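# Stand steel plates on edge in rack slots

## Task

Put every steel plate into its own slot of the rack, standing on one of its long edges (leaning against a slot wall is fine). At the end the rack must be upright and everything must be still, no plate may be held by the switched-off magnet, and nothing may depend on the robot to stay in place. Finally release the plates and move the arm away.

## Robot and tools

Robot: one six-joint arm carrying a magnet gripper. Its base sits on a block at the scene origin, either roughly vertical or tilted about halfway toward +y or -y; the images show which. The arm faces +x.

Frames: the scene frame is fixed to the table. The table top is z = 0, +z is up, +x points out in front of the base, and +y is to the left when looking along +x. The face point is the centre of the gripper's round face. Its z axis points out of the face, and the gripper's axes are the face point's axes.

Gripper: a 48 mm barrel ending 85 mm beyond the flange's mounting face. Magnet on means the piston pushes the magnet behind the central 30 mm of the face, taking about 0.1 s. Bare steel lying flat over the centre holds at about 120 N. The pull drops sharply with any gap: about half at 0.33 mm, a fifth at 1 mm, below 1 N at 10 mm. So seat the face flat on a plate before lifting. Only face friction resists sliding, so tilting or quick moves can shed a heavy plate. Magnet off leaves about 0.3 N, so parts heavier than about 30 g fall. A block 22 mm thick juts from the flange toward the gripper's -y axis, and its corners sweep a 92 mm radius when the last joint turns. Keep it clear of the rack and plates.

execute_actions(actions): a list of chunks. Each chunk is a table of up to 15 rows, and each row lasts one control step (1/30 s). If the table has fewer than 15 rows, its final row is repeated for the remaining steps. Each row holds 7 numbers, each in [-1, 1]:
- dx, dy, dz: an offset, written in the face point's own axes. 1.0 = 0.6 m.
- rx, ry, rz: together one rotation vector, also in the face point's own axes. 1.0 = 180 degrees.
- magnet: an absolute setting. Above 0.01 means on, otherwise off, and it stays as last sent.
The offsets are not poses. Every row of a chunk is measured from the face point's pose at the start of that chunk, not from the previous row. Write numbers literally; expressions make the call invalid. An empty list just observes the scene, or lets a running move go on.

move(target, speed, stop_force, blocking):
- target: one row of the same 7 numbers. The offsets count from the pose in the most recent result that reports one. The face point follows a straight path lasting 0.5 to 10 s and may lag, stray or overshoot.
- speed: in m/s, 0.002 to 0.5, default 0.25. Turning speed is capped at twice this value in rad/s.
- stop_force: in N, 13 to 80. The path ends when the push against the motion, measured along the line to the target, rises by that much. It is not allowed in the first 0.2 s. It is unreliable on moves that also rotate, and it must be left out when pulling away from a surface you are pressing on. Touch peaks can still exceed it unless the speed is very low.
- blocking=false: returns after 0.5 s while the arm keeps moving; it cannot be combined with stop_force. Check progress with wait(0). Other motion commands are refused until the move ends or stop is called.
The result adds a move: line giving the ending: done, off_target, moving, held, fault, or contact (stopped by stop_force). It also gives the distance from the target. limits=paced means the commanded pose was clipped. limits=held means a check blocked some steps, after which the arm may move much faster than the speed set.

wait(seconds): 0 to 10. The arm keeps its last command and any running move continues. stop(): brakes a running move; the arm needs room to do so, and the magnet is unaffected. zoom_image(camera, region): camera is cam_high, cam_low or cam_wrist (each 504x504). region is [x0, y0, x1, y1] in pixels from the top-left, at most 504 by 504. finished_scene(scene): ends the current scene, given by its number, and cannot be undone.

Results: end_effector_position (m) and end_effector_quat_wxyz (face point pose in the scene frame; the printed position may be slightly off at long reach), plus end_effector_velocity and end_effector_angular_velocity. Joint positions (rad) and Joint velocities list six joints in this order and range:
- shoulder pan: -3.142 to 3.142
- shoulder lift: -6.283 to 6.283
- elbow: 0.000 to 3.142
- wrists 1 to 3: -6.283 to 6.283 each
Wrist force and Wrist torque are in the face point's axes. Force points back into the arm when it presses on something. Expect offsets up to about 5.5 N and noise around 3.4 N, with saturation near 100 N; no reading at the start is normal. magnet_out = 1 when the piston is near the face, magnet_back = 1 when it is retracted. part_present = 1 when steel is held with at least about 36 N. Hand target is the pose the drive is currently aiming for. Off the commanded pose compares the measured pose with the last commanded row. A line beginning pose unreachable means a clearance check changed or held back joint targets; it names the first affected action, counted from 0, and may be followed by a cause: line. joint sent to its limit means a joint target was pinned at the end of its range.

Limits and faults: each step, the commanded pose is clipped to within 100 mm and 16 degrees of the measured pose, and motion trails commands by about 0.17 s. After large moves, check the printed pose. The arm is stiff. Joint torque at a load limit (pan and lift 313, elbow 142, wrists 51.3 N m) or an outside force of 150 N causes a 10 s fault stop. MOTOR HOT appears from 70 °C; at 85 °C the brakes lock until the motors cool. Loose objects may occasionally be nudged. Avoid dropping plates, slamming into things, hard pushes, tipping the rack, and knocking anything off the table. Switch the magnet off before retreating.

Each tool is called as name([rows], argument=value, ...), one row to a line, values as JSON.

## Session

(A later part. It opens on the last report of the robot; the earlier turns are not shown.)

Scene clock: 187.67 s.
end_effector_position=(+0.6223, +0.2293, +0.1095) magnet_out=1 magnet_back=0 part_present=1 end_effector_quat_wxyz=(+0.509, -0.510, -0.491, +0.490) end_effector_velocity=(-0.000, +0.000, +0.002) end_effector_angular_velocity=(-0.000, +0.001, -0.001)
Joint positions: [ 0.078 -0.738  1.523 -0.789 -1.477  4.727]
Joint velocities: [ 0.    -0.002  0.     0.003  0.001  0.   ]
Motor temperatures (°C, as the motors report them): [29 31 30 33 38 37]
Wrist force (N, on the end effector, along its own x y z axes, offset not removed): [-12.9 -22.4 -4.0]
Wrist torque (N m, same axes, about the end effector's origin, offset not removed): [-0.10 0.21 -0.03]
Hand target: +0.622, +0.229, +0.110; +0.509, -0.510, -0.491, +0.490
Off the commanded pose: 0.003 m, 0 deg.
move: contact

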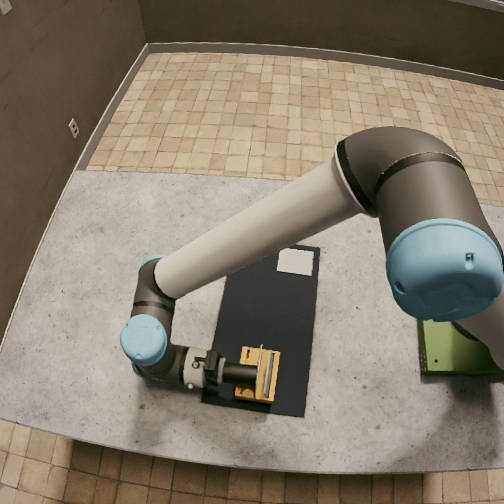

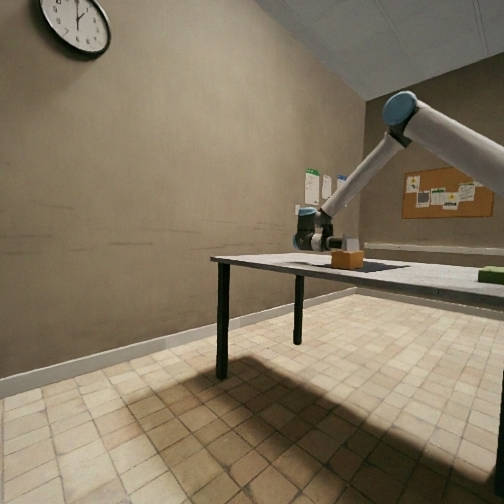

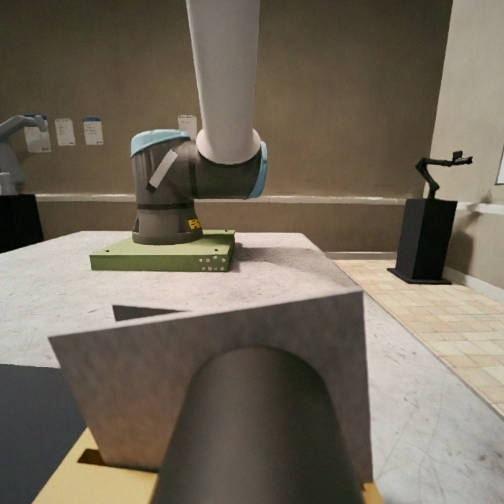

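move(target=[-0.01,0,0,0,0,0,1], speed=0.004)

Scene clock: 191.03 s.
end_effector_position=(+0.6221, +0.2234, +0.1095) magnet_out=1 magnet_back=0 part_present=1 end_effector_quat_wxyz=(+0.509, -0.510, -0.491, +0.490) end_effector_velocity=(-0.000, -0.001, -0.000) end_effector_angular_velocity=(+0.000, +0.000, -0.001)
Joint positions: [ 0.071 -0.74   1.527 -0.791 -1.484  4.727]
Joint velocities: [-0.001 -0.001  0.001 -0.001 -0.001 -0.   ]
Motor temperatures (°C, as the motors report them): [29 31 30 33 38 37]
Wrist force (N, on the end effector, along its own x y z axes, offset not removed): [-0.8 0.3 -0.4]
Wrist torque (N m, same axes, about the end effector's origin, offset not removed): [-0.30 0.05 -0.16]
Hand target: +0.622, +0.223, +0.109; +0.509, -0.510, -0.491, +0.490
Off the commanded pose: 0.000 m, 0 deg.
move: done

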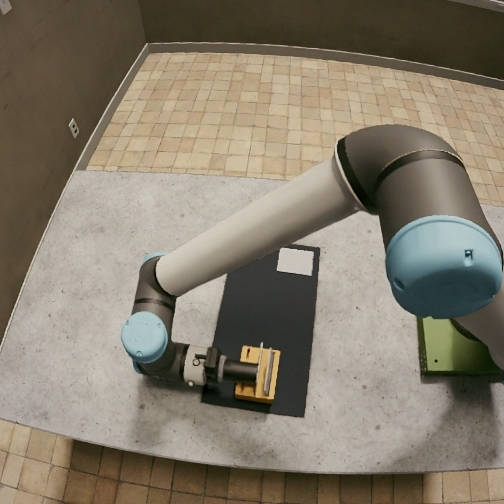

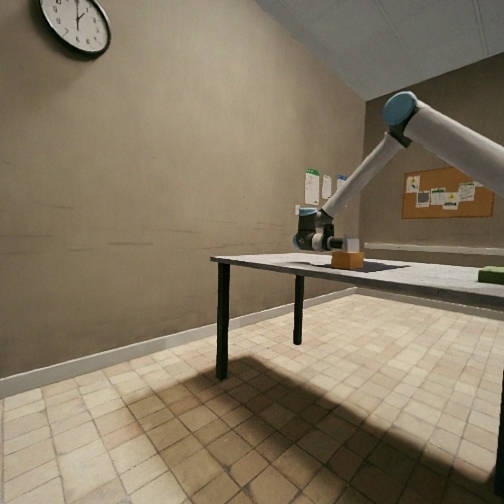

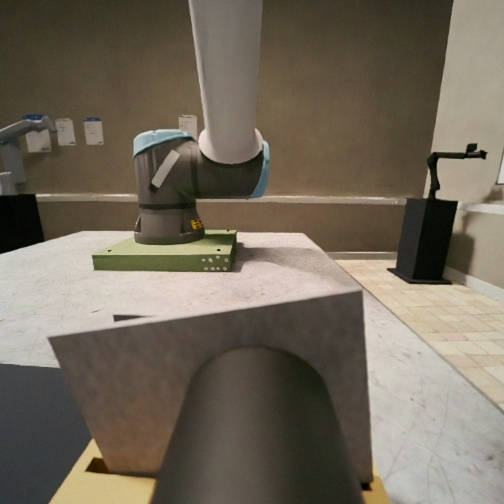

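Force gone; release and see.

execute_actions([
  [[0,0,0,0,0,0,0]],
  [[0,0,-0.02,0,0,0,0]],
])

Scene clock: 193.00 s.
end_effector_position=(+0.6339, +0.2229, +0.1096) magnet_out=0 magnet_back=1 part_present=0 end_effector_quat_wxyz=(+0.509, -0.510, -0.491, +0.490) end_effector_velocity=(+0.002, +0.000, +0.000) end_effector_angular_velocity=(-0.000, -0.000, +0.001)
Joint positions: [ 0.069 -0.727  1.499 -0.776 -1.485  4.727]
Joint velocities: [ 0.001  0.002 -0.005  0.003 -0.001  0.   ]
Motor temperatures (°C, as the motors report them): [29 31 30 33 38 37]
Wrist force (N, on the end effector, along its own x y z axes, offset not removed): [6.2 1.7 1.4]
Wrist torque (N m, same axes, about the end effector's origin, offset not removed): [0.15 -0.53 0.06]
Hand target: +0.634, +0.223, +0.110; +0.509, -0.510, -0.491, +0.490
Off the commanded pose: 0.000 m, 0 deg.

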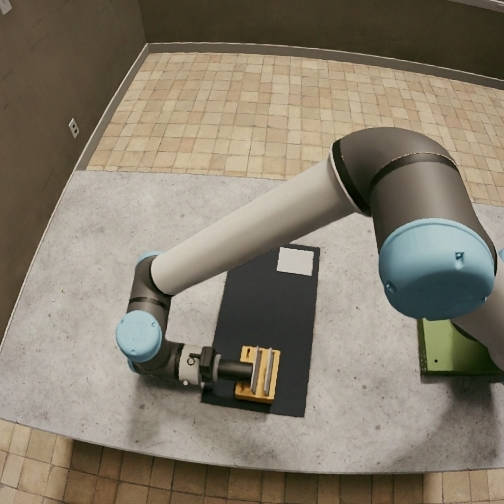

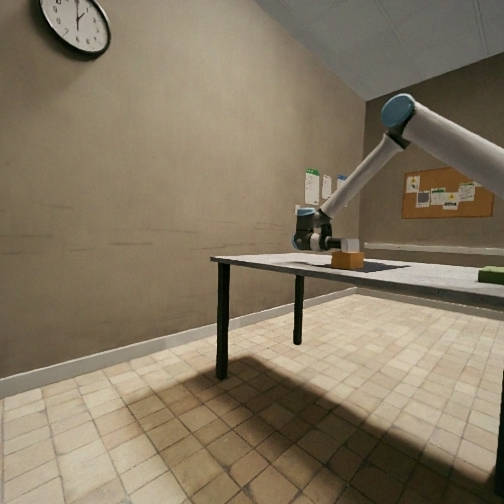

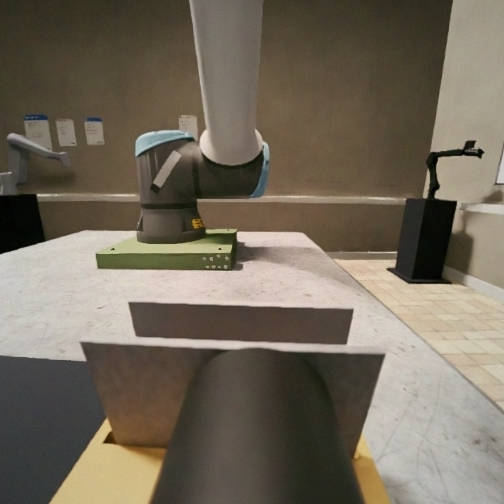

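move(target=[0,-0.23,0,-0.5,0,0,0], speed=0.15)

move(target=[-0.632,-0.163,0.2,0,0,-0.5,0], speed=0.15)

Scene clock: 200.90 s.
end_effector_position=(+0.6334, +0.2228, +0.2472) magnet_out=0 magnet_back=1 part_present=0 end_effector_quat_wxyz=(+0.000, +0.721, +0.693, +0.001) end_effector_velocity=(+0.001, -0.001, +0.001) end_effector_angular_velocity=(-0.001, -0.013, -0.000)
Joint positions: [ 0.107 -1.435  2.108 -2.246 -1.584  4.837]
Joint velocities: [-0.001 -0.003  0.005 -0.014 -0.002 -0.001]
Motor temperatures (°C, as the motors report them): [29 31 30 33 38 37]
Wrist force (N, on the end effector, along its own x y z axes, offset not removed): [-0.2 3.6 -8.9]
Wrist torque (N m, same axes, about the end effector's origin, offset not removed): [0.46 0.01 -0.10]
Hand target: +0.633, +0.223, +0.247; +0.001, +0.721, +0.693, +0.001
Off the commanded pose: 0.000 m, 0 deg.
move: done

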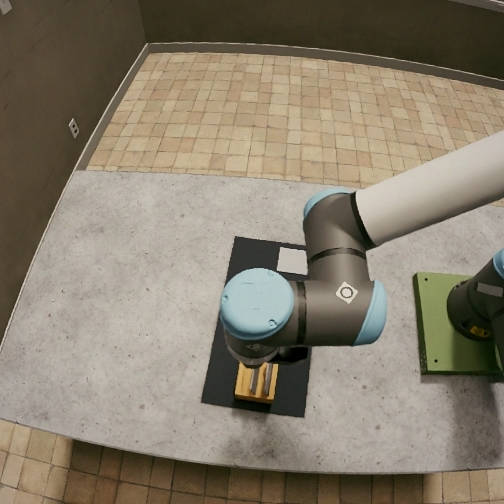

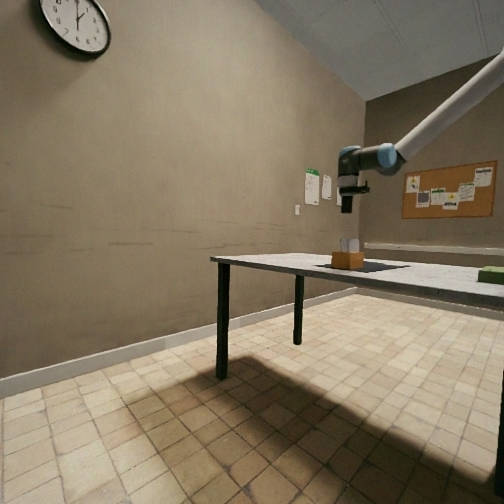

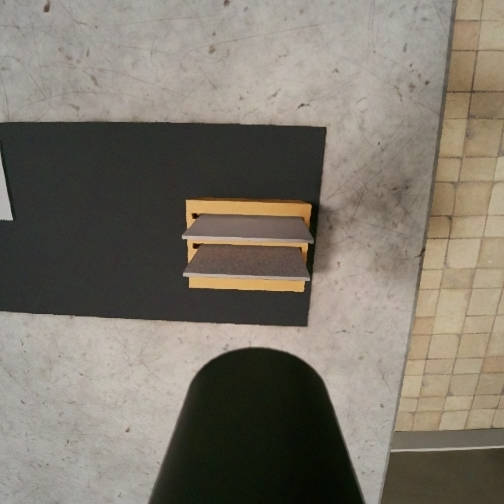

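Scene clock: 206.60 s.
end_effector_position=(+0.5213, -0.1515, +0.1270) magnet_out=0 magnet_back=1 part_present=0 end_effector_quat_wxyz=(+0.001, +0.020, +1.000, +0.001) end_effector_velocity=(-0.000, -0.003, -0.001) end_effector_angular_velocity=(+0.001, -0.001, +0.008)
Joint positions: [-0.582 -1.451  2.429 -2.558 -1.579  2.578]
Joint velocities: [-0.005  0.002 -0.    -0.002  0.001 -0.014]
Motor temperatures (°C, as the motors report them): [29 31 30 33 38 37]
Wrist force (N, on the end effector, along its own x y z axes, offset not removed): [0.5 8.4 -0.7]
Wrist torque (N m, same axes, about the end effector's origin, offset not removed): [1.00 0.03 -0.23]
Hand target: +0.521, -0.152, +0.127; +0.001, +0.020, +1.000, +0.001
Off the commanded pose: 0.001 m, 0 deg.
move: done

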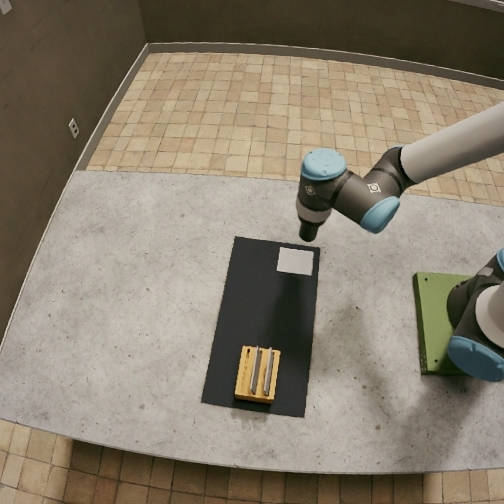

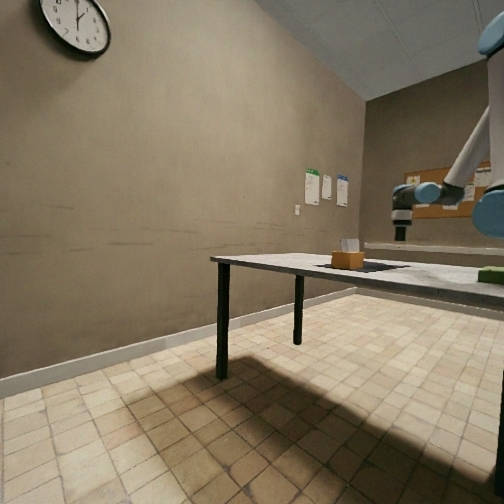

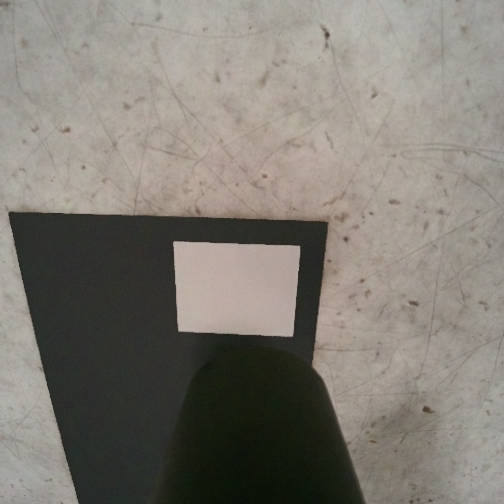

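move(target=[-0.03,0.005,0.18,0,0,0.01,0], speed=0.1)

Scene clock: 210.47 s.
end_effector_position=(+0.5395, -0.1490, +0.0195) magnet_out=0 magnet_back=1 part_present=0 end_effector_quat_wxyz=(+0.001, +0.036, +0.999, +0.001) end_effector_velocity=(+0.001, -0.000, -0.002) end_effector_angular_velocity=(-0.001, -0.000, -0.001)
Joint positions: [-0.561 -1.189  2.435 -2.826 -1.58   2.631]
Joint velocities: [ 0.001  0.006 -0.001 -0.006 -0.001  0.002]
Motor temperatures (°C, as the motors report them): [29 31 30 33 38 37]
Wrist force (N, on the end effector, along its own x y z axes, offset not removed): [-1.2 3.1 -5.3]
Wrist torque (N m, same axes, about the end effector's origin, offset not removed): [0.35 0.09 -0.18]
Hand target: +0.540, -0.149, +0.019; +0.001, +0.036, +0.999, +0.001
Off the commanded pose: 0.000 m, 0 deg.
move: done

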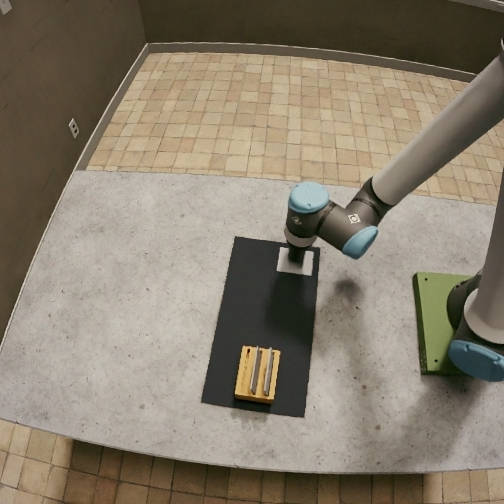

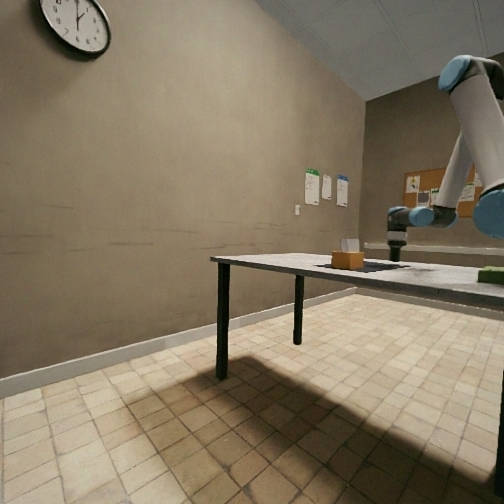

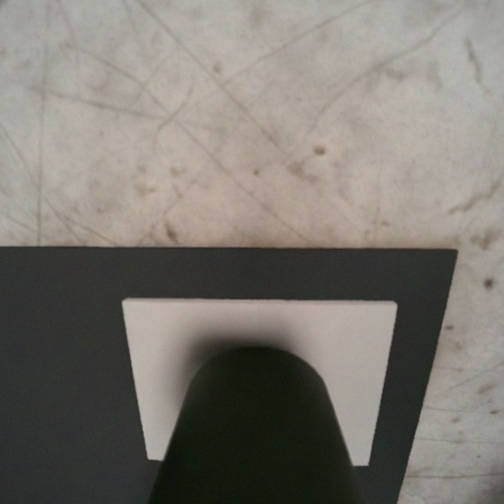

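move(target=[0.006,0,0.0175,0,0,0,1], speed=0.01)

Scene clock: 212.93 s.
end_effector_position=(+0.5360, -0.1488, +0.0092) magnet_out=1 magnet_back=0 part_present=1 end_effector_quat_wxyz=(+0.001, +0.036, +0.999, +0.001) end_effector_velocity=(-0.001, -0.000, -0.002) end_effector_angular_velocity=(-0.001, +0.001, +0.001)
Joint positions: [-0.564 -1.167  2.442 -2.856 -1.58   2.627]
Joint velocities: [-0.     0.005  0.001 -0.006 -0.001 -0.001]
Motor temperatures (°C, as the motors report them): [29 31 30 33 38 37]
Wrist force (N, on the end effector, along its own x y z axes, offset not removed): [3.3 -1.8 -3.5]
Wrist torque (N m, same axes, about the end effector's origin, offset not removed): [-0.14 -0.32 -0.20]
Hand target: +0.536, -0.149, +0.009; +0.001, +0.036, +0.999, +0.001
Off the commanded pose: 0.000 m, 0 deg.
move: done

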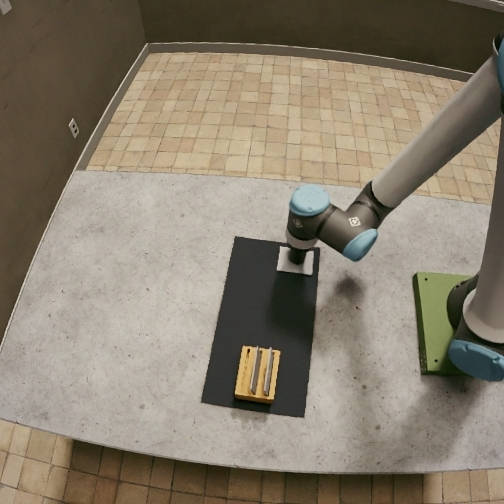

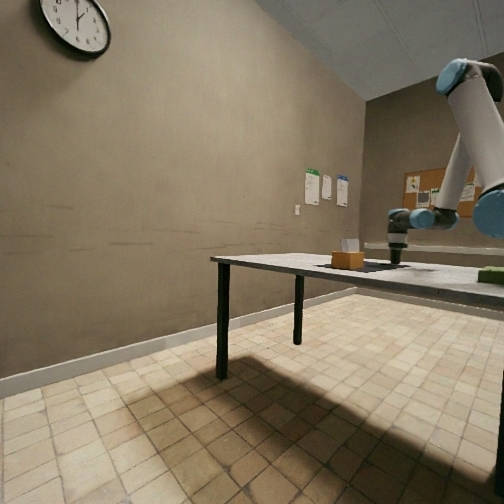

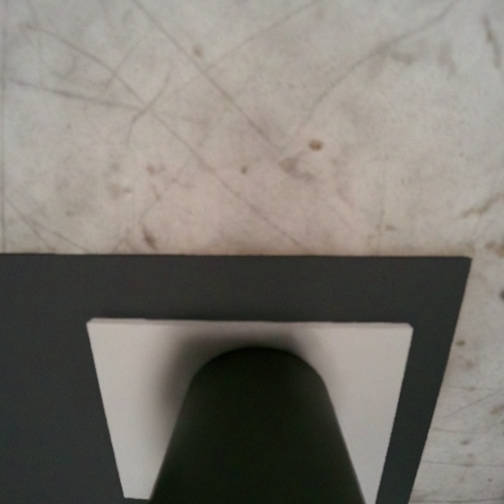

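move(target=[0,0,-0.39,0,0,0.4906,1], speed=0.15)

move(target=[0.62,0.17,0,0,0,0,1], speed=0.15)

Scene clock: 221.67 s.
end_effector_position=(+0.5357, -0.1492, +0.2426) magnet_out=1 magnet_back=0 part_present=1 end_effector_quat_wxyz=(+0.000, +0.721, +0.692, +0.001) end_effector_velocity=(+0.000, +0.000, +0.001) end_effector_angular_velocity=(+0.001, +0.001, -0.011)
Joint positions: [-0.56  -1.631  2.316 -2.265 -1.58   4.171]
Joint velocities: [ 0.001 -0.002 -0.002  0.005  0.     0.012]
Motor temperatures (°C, as the motors report them): [29 31 30 33 38 37]
Wrist force (N, on the end effector, along its own x y z axes, offset not removed): [6.4 0.0 0.3]
Wrist torque (N m, same axes, about the end effector's origin, offset not removed): [-0.08 -0.48 -0.33]
Hand target: +0.536, -0.149, +0.243; +0.000, +0.722, +0.692, +0.001
Off the commanded pose: 0.001 m, 0 deg.
move: done

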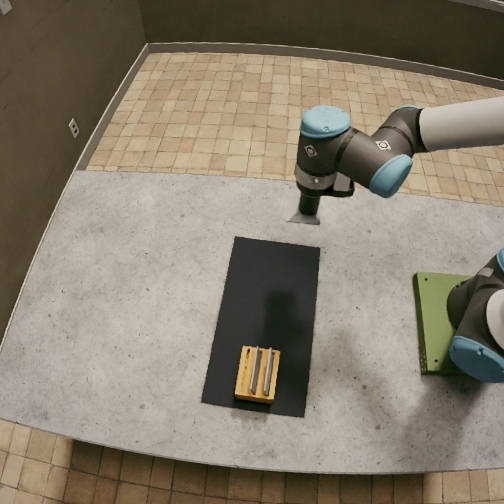

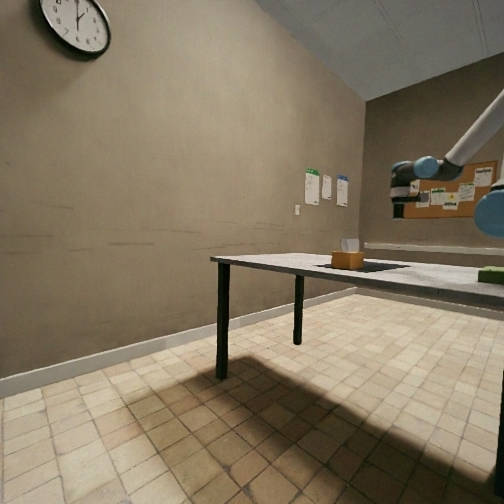

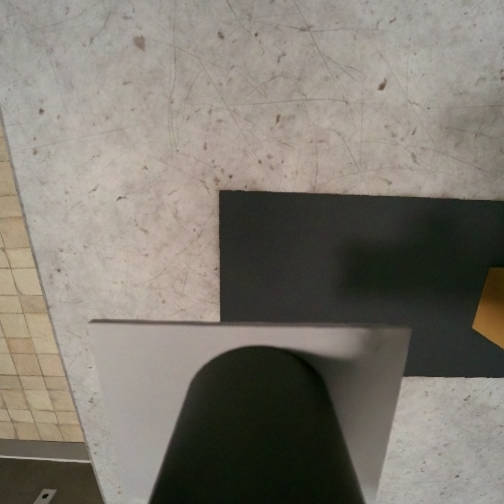

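Scene clock: 224.77 s.
end_effector_position=(+0.6524, +0.2178, +0.2431) magnet_out=1 magnet_back=0 part_present=1 end_effector_quat_wxyz=(+0.000, +0.721, +0.692, +0.001) end_effector_velocity=(+0.001, +0.002, +0.000) end_effector_angular_velocity=(-0.001, -0.000, +0.001)
Joint positions: [ 0.097 -1.405  2.082 -2.249 -1.584  4.828]
Joint velocities: [ 0.004  0.002 -0.003  0.001 -0.001  0.003]
Motor temperatures (°C, as the motors report them): [29 31 30 33 38 37]
Wrist force (N, on the end effector, along its own x y z axes, offset not removed): [5.5 7.5 3.3]
Wrist torque (N m, same axes, about the end effector's origin, offset not removed): [0.78 -0.18 -0.15]
Hand target: +0.653, +0.218, +0.243; +0.000, +0.721, +0.692, +0.001
Off the commanded pose: 0.001 m, 0 deg.
move: done

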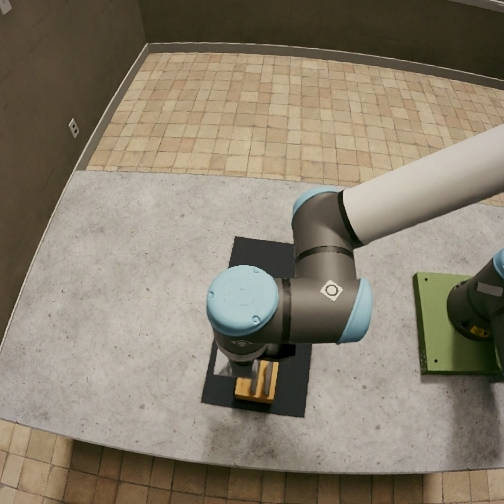

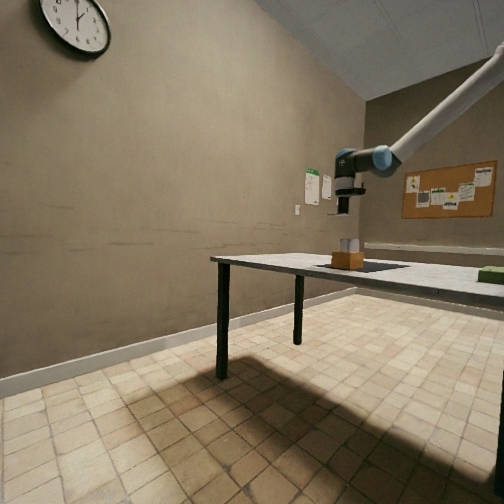

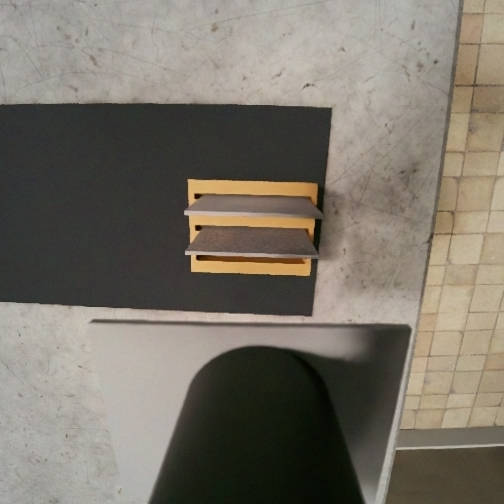

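move(target=[0.004,0,0,0.5,0,0,1], speed=0.1)

move(target=[0,0.18,0,0,0,0,1], speed=0.05)

move(target=[0,0.044,0,0,0,0,1], speed=0.005, stop_force=13)

Scene clock: 235.00 s.
end_effector_position=(+0.6526, +0.2202, +0.2432) magnet_out=1 magnet_back=0 part_present=1 end_effector_quat_wxyz=(+0.509, -0.511, -0.491, +0.489) end_effector_velocity=(-0.000, +0.000, +0.000) end_effector_angular_velocity=(+0.001, +0.011, +0.001)
Joint positions: [ 0.067 -0.842  1.424 -0.587 -1.486  4.727]
Joint velocities: [ 0.     0.004 -0.002  0.009 -0.001 -0.002]
Motor temperatures (°C, as the motors report them): [29 31 30 33 38 37]
Wrist force (N, on the end effector, along its own x y z axes, offset not removed): [0.2 4.4 -3.4]
Wrist torque (N m, same axes, about the end effector's origin, offset not removed): [0.29 -0.06 -0.09]
Hand target: +0.653, +0.220, +0.243; +0.509, -0.510, -0.490, +0.490
Off the commanded pose: 0.000 m, 0 deg.
move: done

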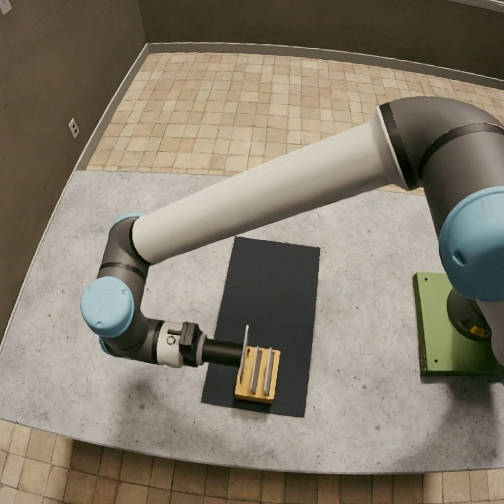

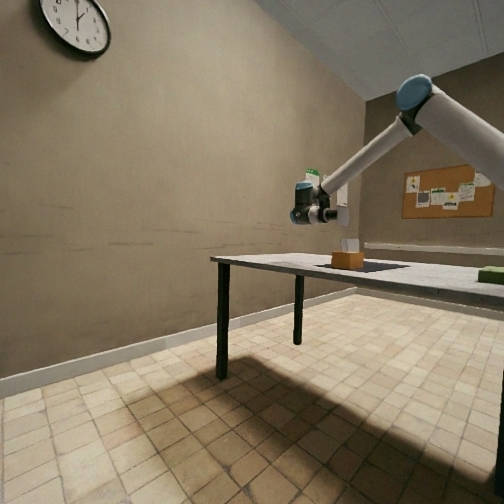

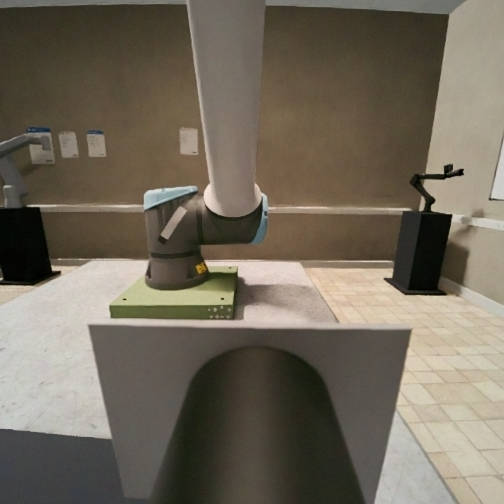

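Scene clock: 237.57 s.
end_effector_position=(+0.6529, +0.2203, +0.1355) magnet_out=1 magnet_back=0 part_present=1 end_effector_quat_wxyz=(+0.509, -0.511, -0.491, +0.489) end_effector_velocity=(+0.000, -0.001, -0.002) end_effector_angular_velocity=(+0.000, -0.000, -0.001)
Joint positions: [ 0.066 -0.734  1.452 -0.722 -1.487  4.727]
Joint velocities: [-0.001  0.002  0.    -0.002 -0.    -0.   ]
Motor temperatures (°C, as the motors report them): [29 31 30 33 38 37]
Wrist force (N, on the end effector, along its own x y z axes, offset not removed): [3.7 6.3 -1.3]
Wrist torque (N m, same axes, about the end effector's origin, offset not removed): [0.54 -0.13 -0.23]
Hand target: +0.653, +0.220, +0.135; +0.509, -0.511, -0.491, +0.489
Off the commanded pose: 0.000 m, 0 deg.
move: done

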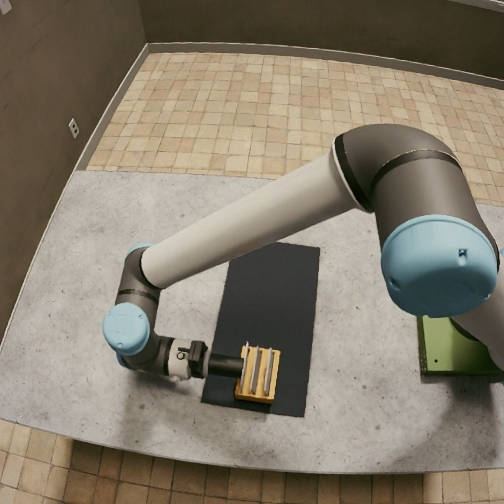

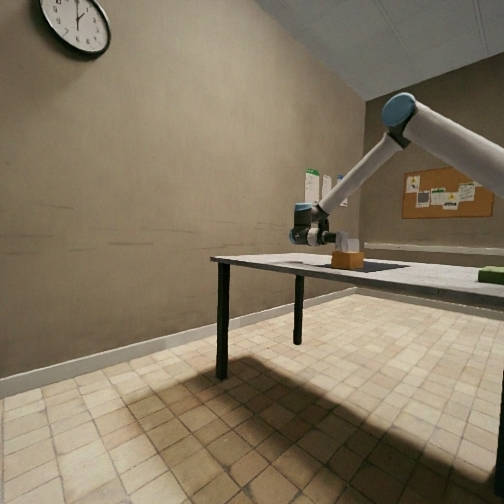

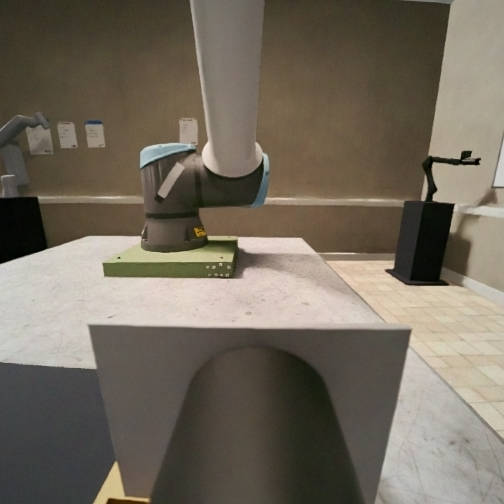

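Scene clock: 240.70 s.
end_effector_position=(+0.6530, +0.2202, +0.1216) magnet_out=1 magnet_back=0 part_present=1 end_effector_quat_wxyz=(+0.509, -0.511, -0.491, +0.489) end_effector_velocity=(-0.001, +0.000, +0.001) end_effector_angular_velocity=(+0.000, +0.002, +0.000)
Joint positions: [ 0.065 -0.719  1.453 -0.738 -1.488  4.727]
Joint velocities: [ 0.    -0.001  0.     0.003  0.    -0.   ]
Motor temperatures (°C, as the motors report them): [29 31 30 33 38 37]
Wrist force (N, on the end effector, along its own x y z axes, offset not removed): [-4.8 -12.6 -3.6]
Wrist torque (N m, same axes, about the end effector's origin, offset not removed): [-0.82 0.22 -0.34]
Hand target: +0.653, +0.220, +0.122; +0.509, -0.511, -0.491, +0.489
Off the commanded pose: 0.013 m, 0 deg.
move: contact

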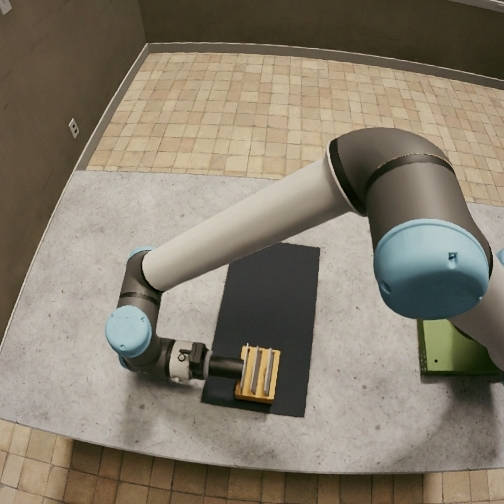

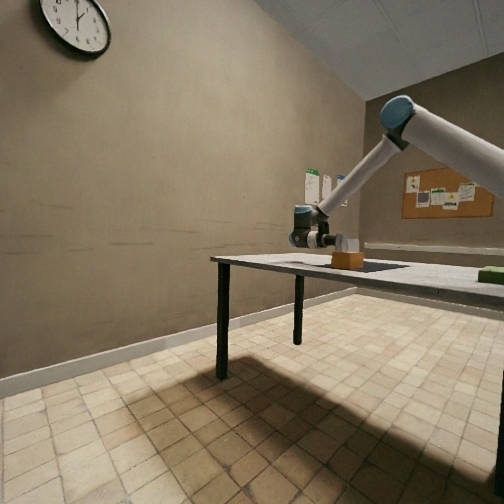

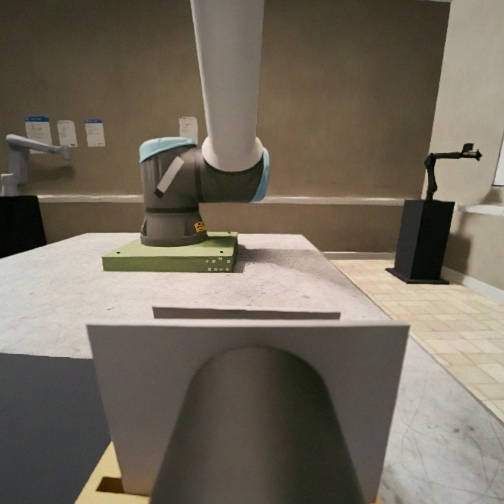

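zoom_image(camera="cam_high", region=[220, 335, 300, 415])

Region (220, 335, 300, 415) of cam_high's 504x504 image, scaled by 6.300, with more detail than that image has.

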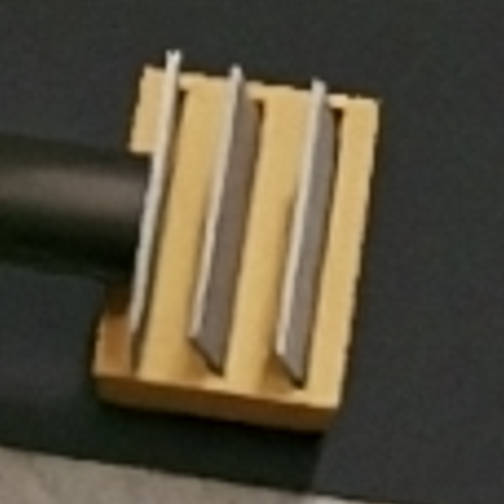

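move(target=[0,-0.015,0.0035,0,0,0,1], speed=0.01)

move(target=[0,0.044,0,0,0,0,1], speed=0.005, stop_force=13)

Scene clock: 245.43 s.
end_effector_position=(+0.6509, +0.2203, +0.1304) magnet_out=1 magnet_back=0 part_present=1 end_effector_quat_wxyz=(+0.509, -0.511, -0.491, +0.489) end_effector_velocity=(-0.001, +0.001, +0.002) end_effector_angular_velocity=(-0.000, -0.000, +0.002)
Joint positions: [ 0.066 -0.731  1.457 -0.731 -1.487  4.727]
Joint velocities: [ 0.002 -0.003  0.001  0.002 -0.     0.   ]
Motor temperatures (°C, as the motors report them): [29 31 30 33 38 37]
Wrist force (N, on the end effector, along its own x y z axes, offset not removed): [7.4 3.3 6.2]
Wrist torque (N m, same axes, about the end effector's origin, offset not removed): [0.27 -0.78 -0.14]
Hand target: +0.651, +0.220, +0.131; +0.509, -0.511, -0.491, +0.489
Off the commanded pose: 0.000 m, 0 deg.
move: done

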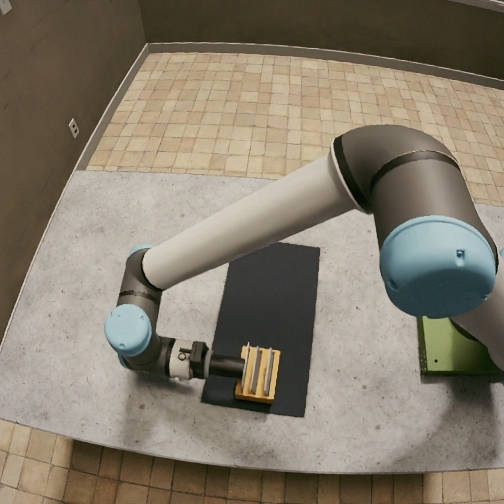

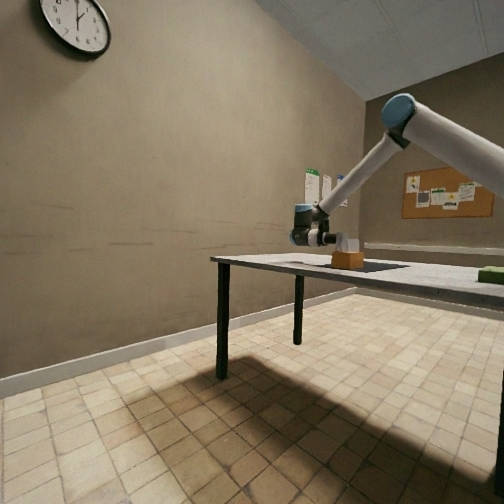

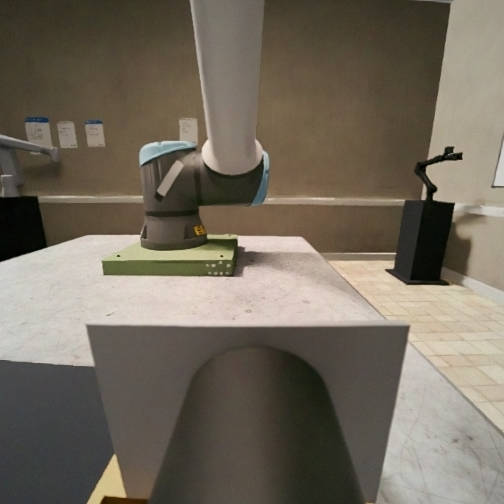

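Scene clock: 247.73 s.
end_effector_position=(+0.6509, +0.2203, +0.1207) magnet_out=1 magnet_back=0 part_present=1 end_effector_quat_wxyz=(+0.509, -0.511, -0.491, +0.489) end_effector_velocity=(-0.000, +0.001, +0.002) end_effector_angular_velocity=(-0.000, +0.001, -0.000)
Joint positions: [ 0.065 -0.72   1.458 -0.742 -1.487  4.727]
Joint velocities: [ 0.001 -0.002 -0.001  0.003  0.001  0.   ]
Motor temperatures (°C, as the motors report them): [29 31 30 33 38 37]
Wrist force (N, on the end effector, along its own x y z axes, offset not removed): [-6.1 -8.9 -11.9]
Wrist torque (N m, same axes, about the end effector's origin, offset not removed): [-0.22 0.45 -0.41]
Hand target: +0.651, +0.220, +0.121; +0.509, -0.511, -0.491, +0.489
Off the commanded pose: 0.017 m, 0 deg.
move: contact

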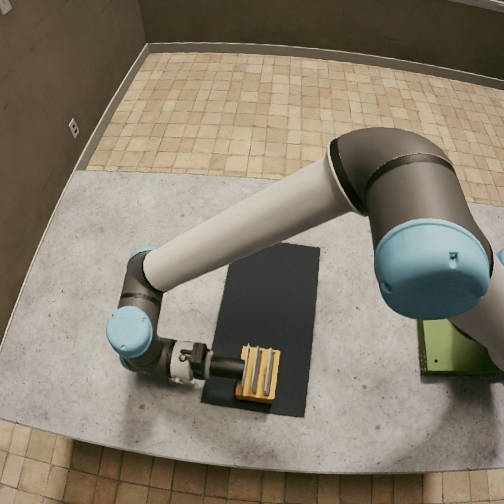

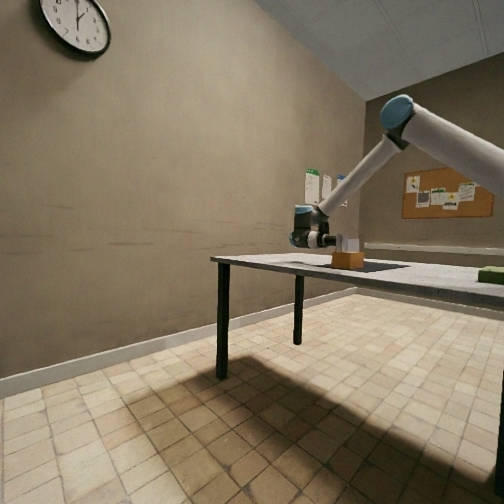

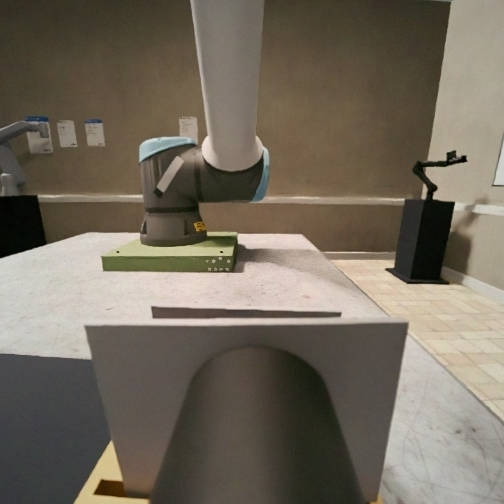

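move(target=[-0.007,-0.012,0,0,0,0,1], speed=0.01)

move(target=[0,0.044,0,0,0,0,1], speed=0.005, stop_force=13)

Scene clock: 250.63 s.
end_effector_position=(+0.6508, +0.2162, +0.1277) magnet_out=1 magnet_back=0 part_present=1 end_effector_quat_wxyz=(+0.509, -0.511, -0.491, +0.489) end_effector_velocity=(+0.000, -0.002, +0.002) end_effector_angular_velocity=(+0.001, -0.000, -0.002)
Joint positions: [ 0.061 -0.73   1.46  -0.735 -1.492  4.727]
Joint velocities: [-0.003 -0.002  0.001  0.001 -0.001 -0.001]
Motor temperatures (°C, as the motors report them): [29 31 30 33 38 37]
Wrist force (N, on the end effector, along its own x y z axes, offset not removed): [4.1 -0.3 -0.8]
Wrist torque (N m, same axes, about the end effector's origin, offset not removed): [-0.37 -0.38 -0.24]
Hand target: +0.651, +0.216, +0.128; +0.509, -0.511, -0.491, +0.489
Off the commanded pose: 0.000 m, 0 deg.
move: done

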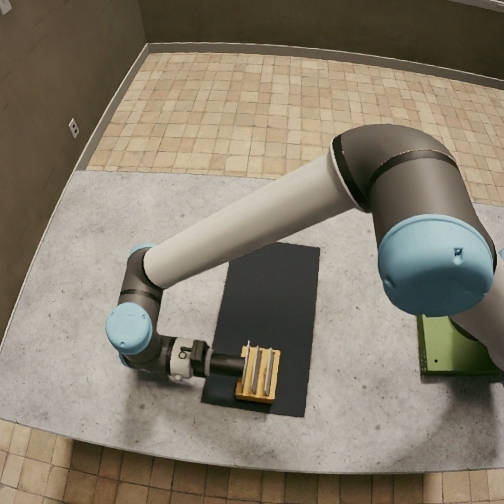

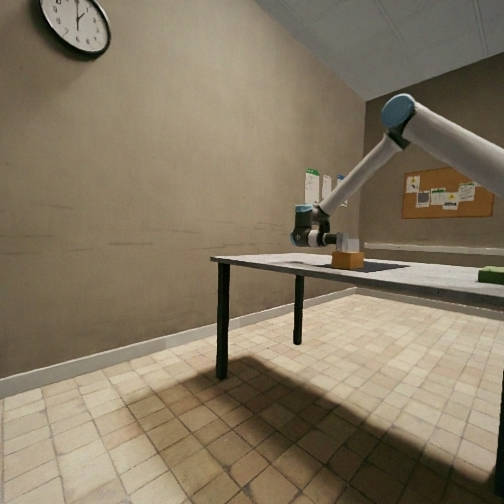

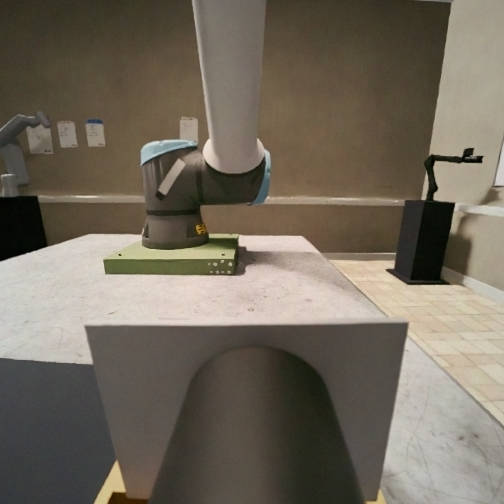

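Scene clock: 256.23 s.
end_effector_position=(+0.6508, +0.2162, +0.1016) magnet_out=1 magnet_back=0 part_present=1 end_effector_quat_wxyz=(+0.509, -0.511, -0.491, +0.489) end_effector_velocity=(+0.000, -0.001, +0.000) end_effector_angular_velocity=(-0.001, -0.001, +0.000)
Joint positions: [ 0.061 -0.7    1.461 -0.765 -1.492  4.727]
Joint velocities: [-0.001 -0.001 -0.    -0.    -0.001  0.001]
Motor temperatures (°C, as the motors report them): [29 31 30 33 38 37]
Wrist force (N, on the end effector, along its own x y z axes, offset not removed): [10.2 -17.5 1.5]
Wrist torque (N m, same axes, about the end effector's origin, offset not removed): [-0.72 -0.73 0.50]
Hand target: +0.651, +0.216, +0.102; +0.509, -0.511, -0.491, +0.489
Off the commanded pose: 0.000 m, 0 deg.
move: contact

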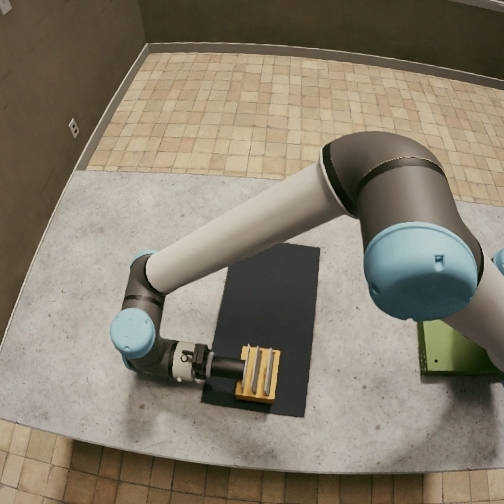

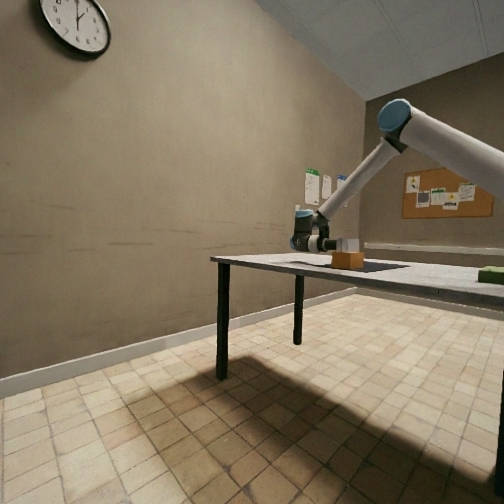

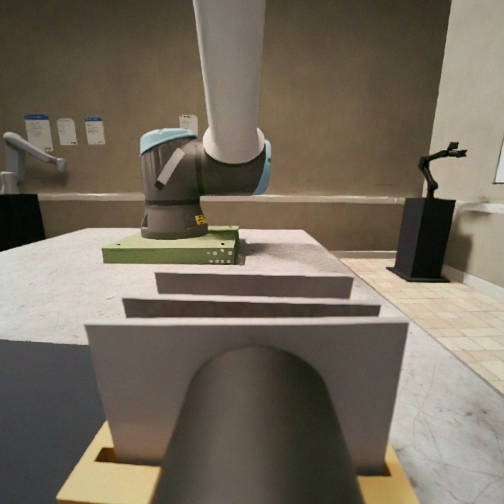

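execute_actions([
  [[0,0,0,0,0,0,0]],
  [[0,0,-0.05,0,0,0,0]],
  [[0,-0.1,-0.05,0,0,0,0]],
])

Scene clock: 258.70 s.
end_effector_position=(+0.7094, +0.2138, +0.1608) magnet_out=0 magnet_back=1 part_present=0 end_effector_quat_wxyz=(+0.509, -0.511, -0.491, +0.489) end_effector_velocity=(+0.007, +0.000, +0.010) end_effector_angular_velocity=(+0.000, +0.003, +0.001)
Joint positions: [ 0.056 -0.689  1.303 -0.619 -1.496  4.727]
Joint velocities: [ 0.     0.    -0.021  0.024 -0.001 -0.   ]
Motor temperatures (°C, as the motors report them): [29 31 30 33 38 37]
Wrist force (N, on the end effector, along its own x y z axes, offset not removed): [4.8 1.5 -5.0]
Wrist torque (N m, same axes, about the end effector's origin, offset not removed): [0.25 -0.29 0.22]
Hand target: +0.710, +0.214, +0.162; +0.509, -0.511, -0.491, +0.489
Off the commanded pose: 0.001 m, 0 deg.

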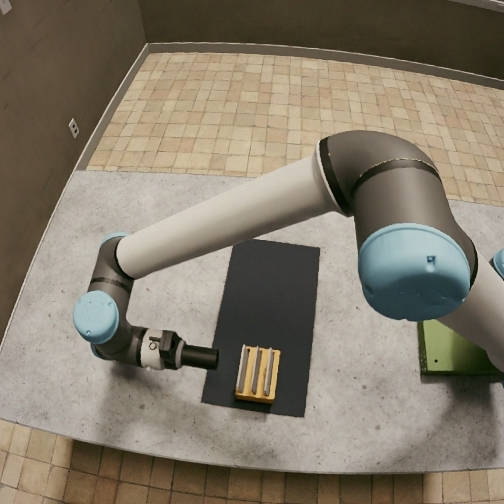

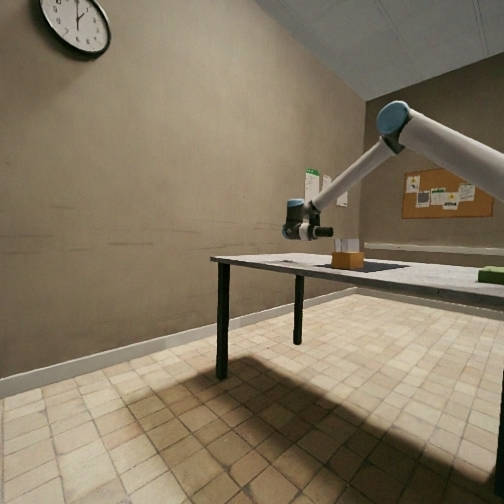

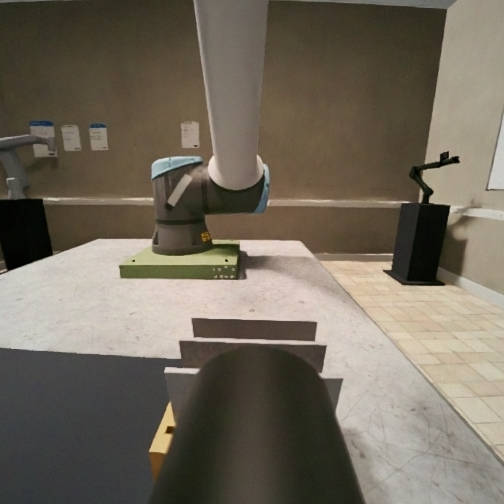

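finished_scene(scene=2)

The scene is finished: the task was done.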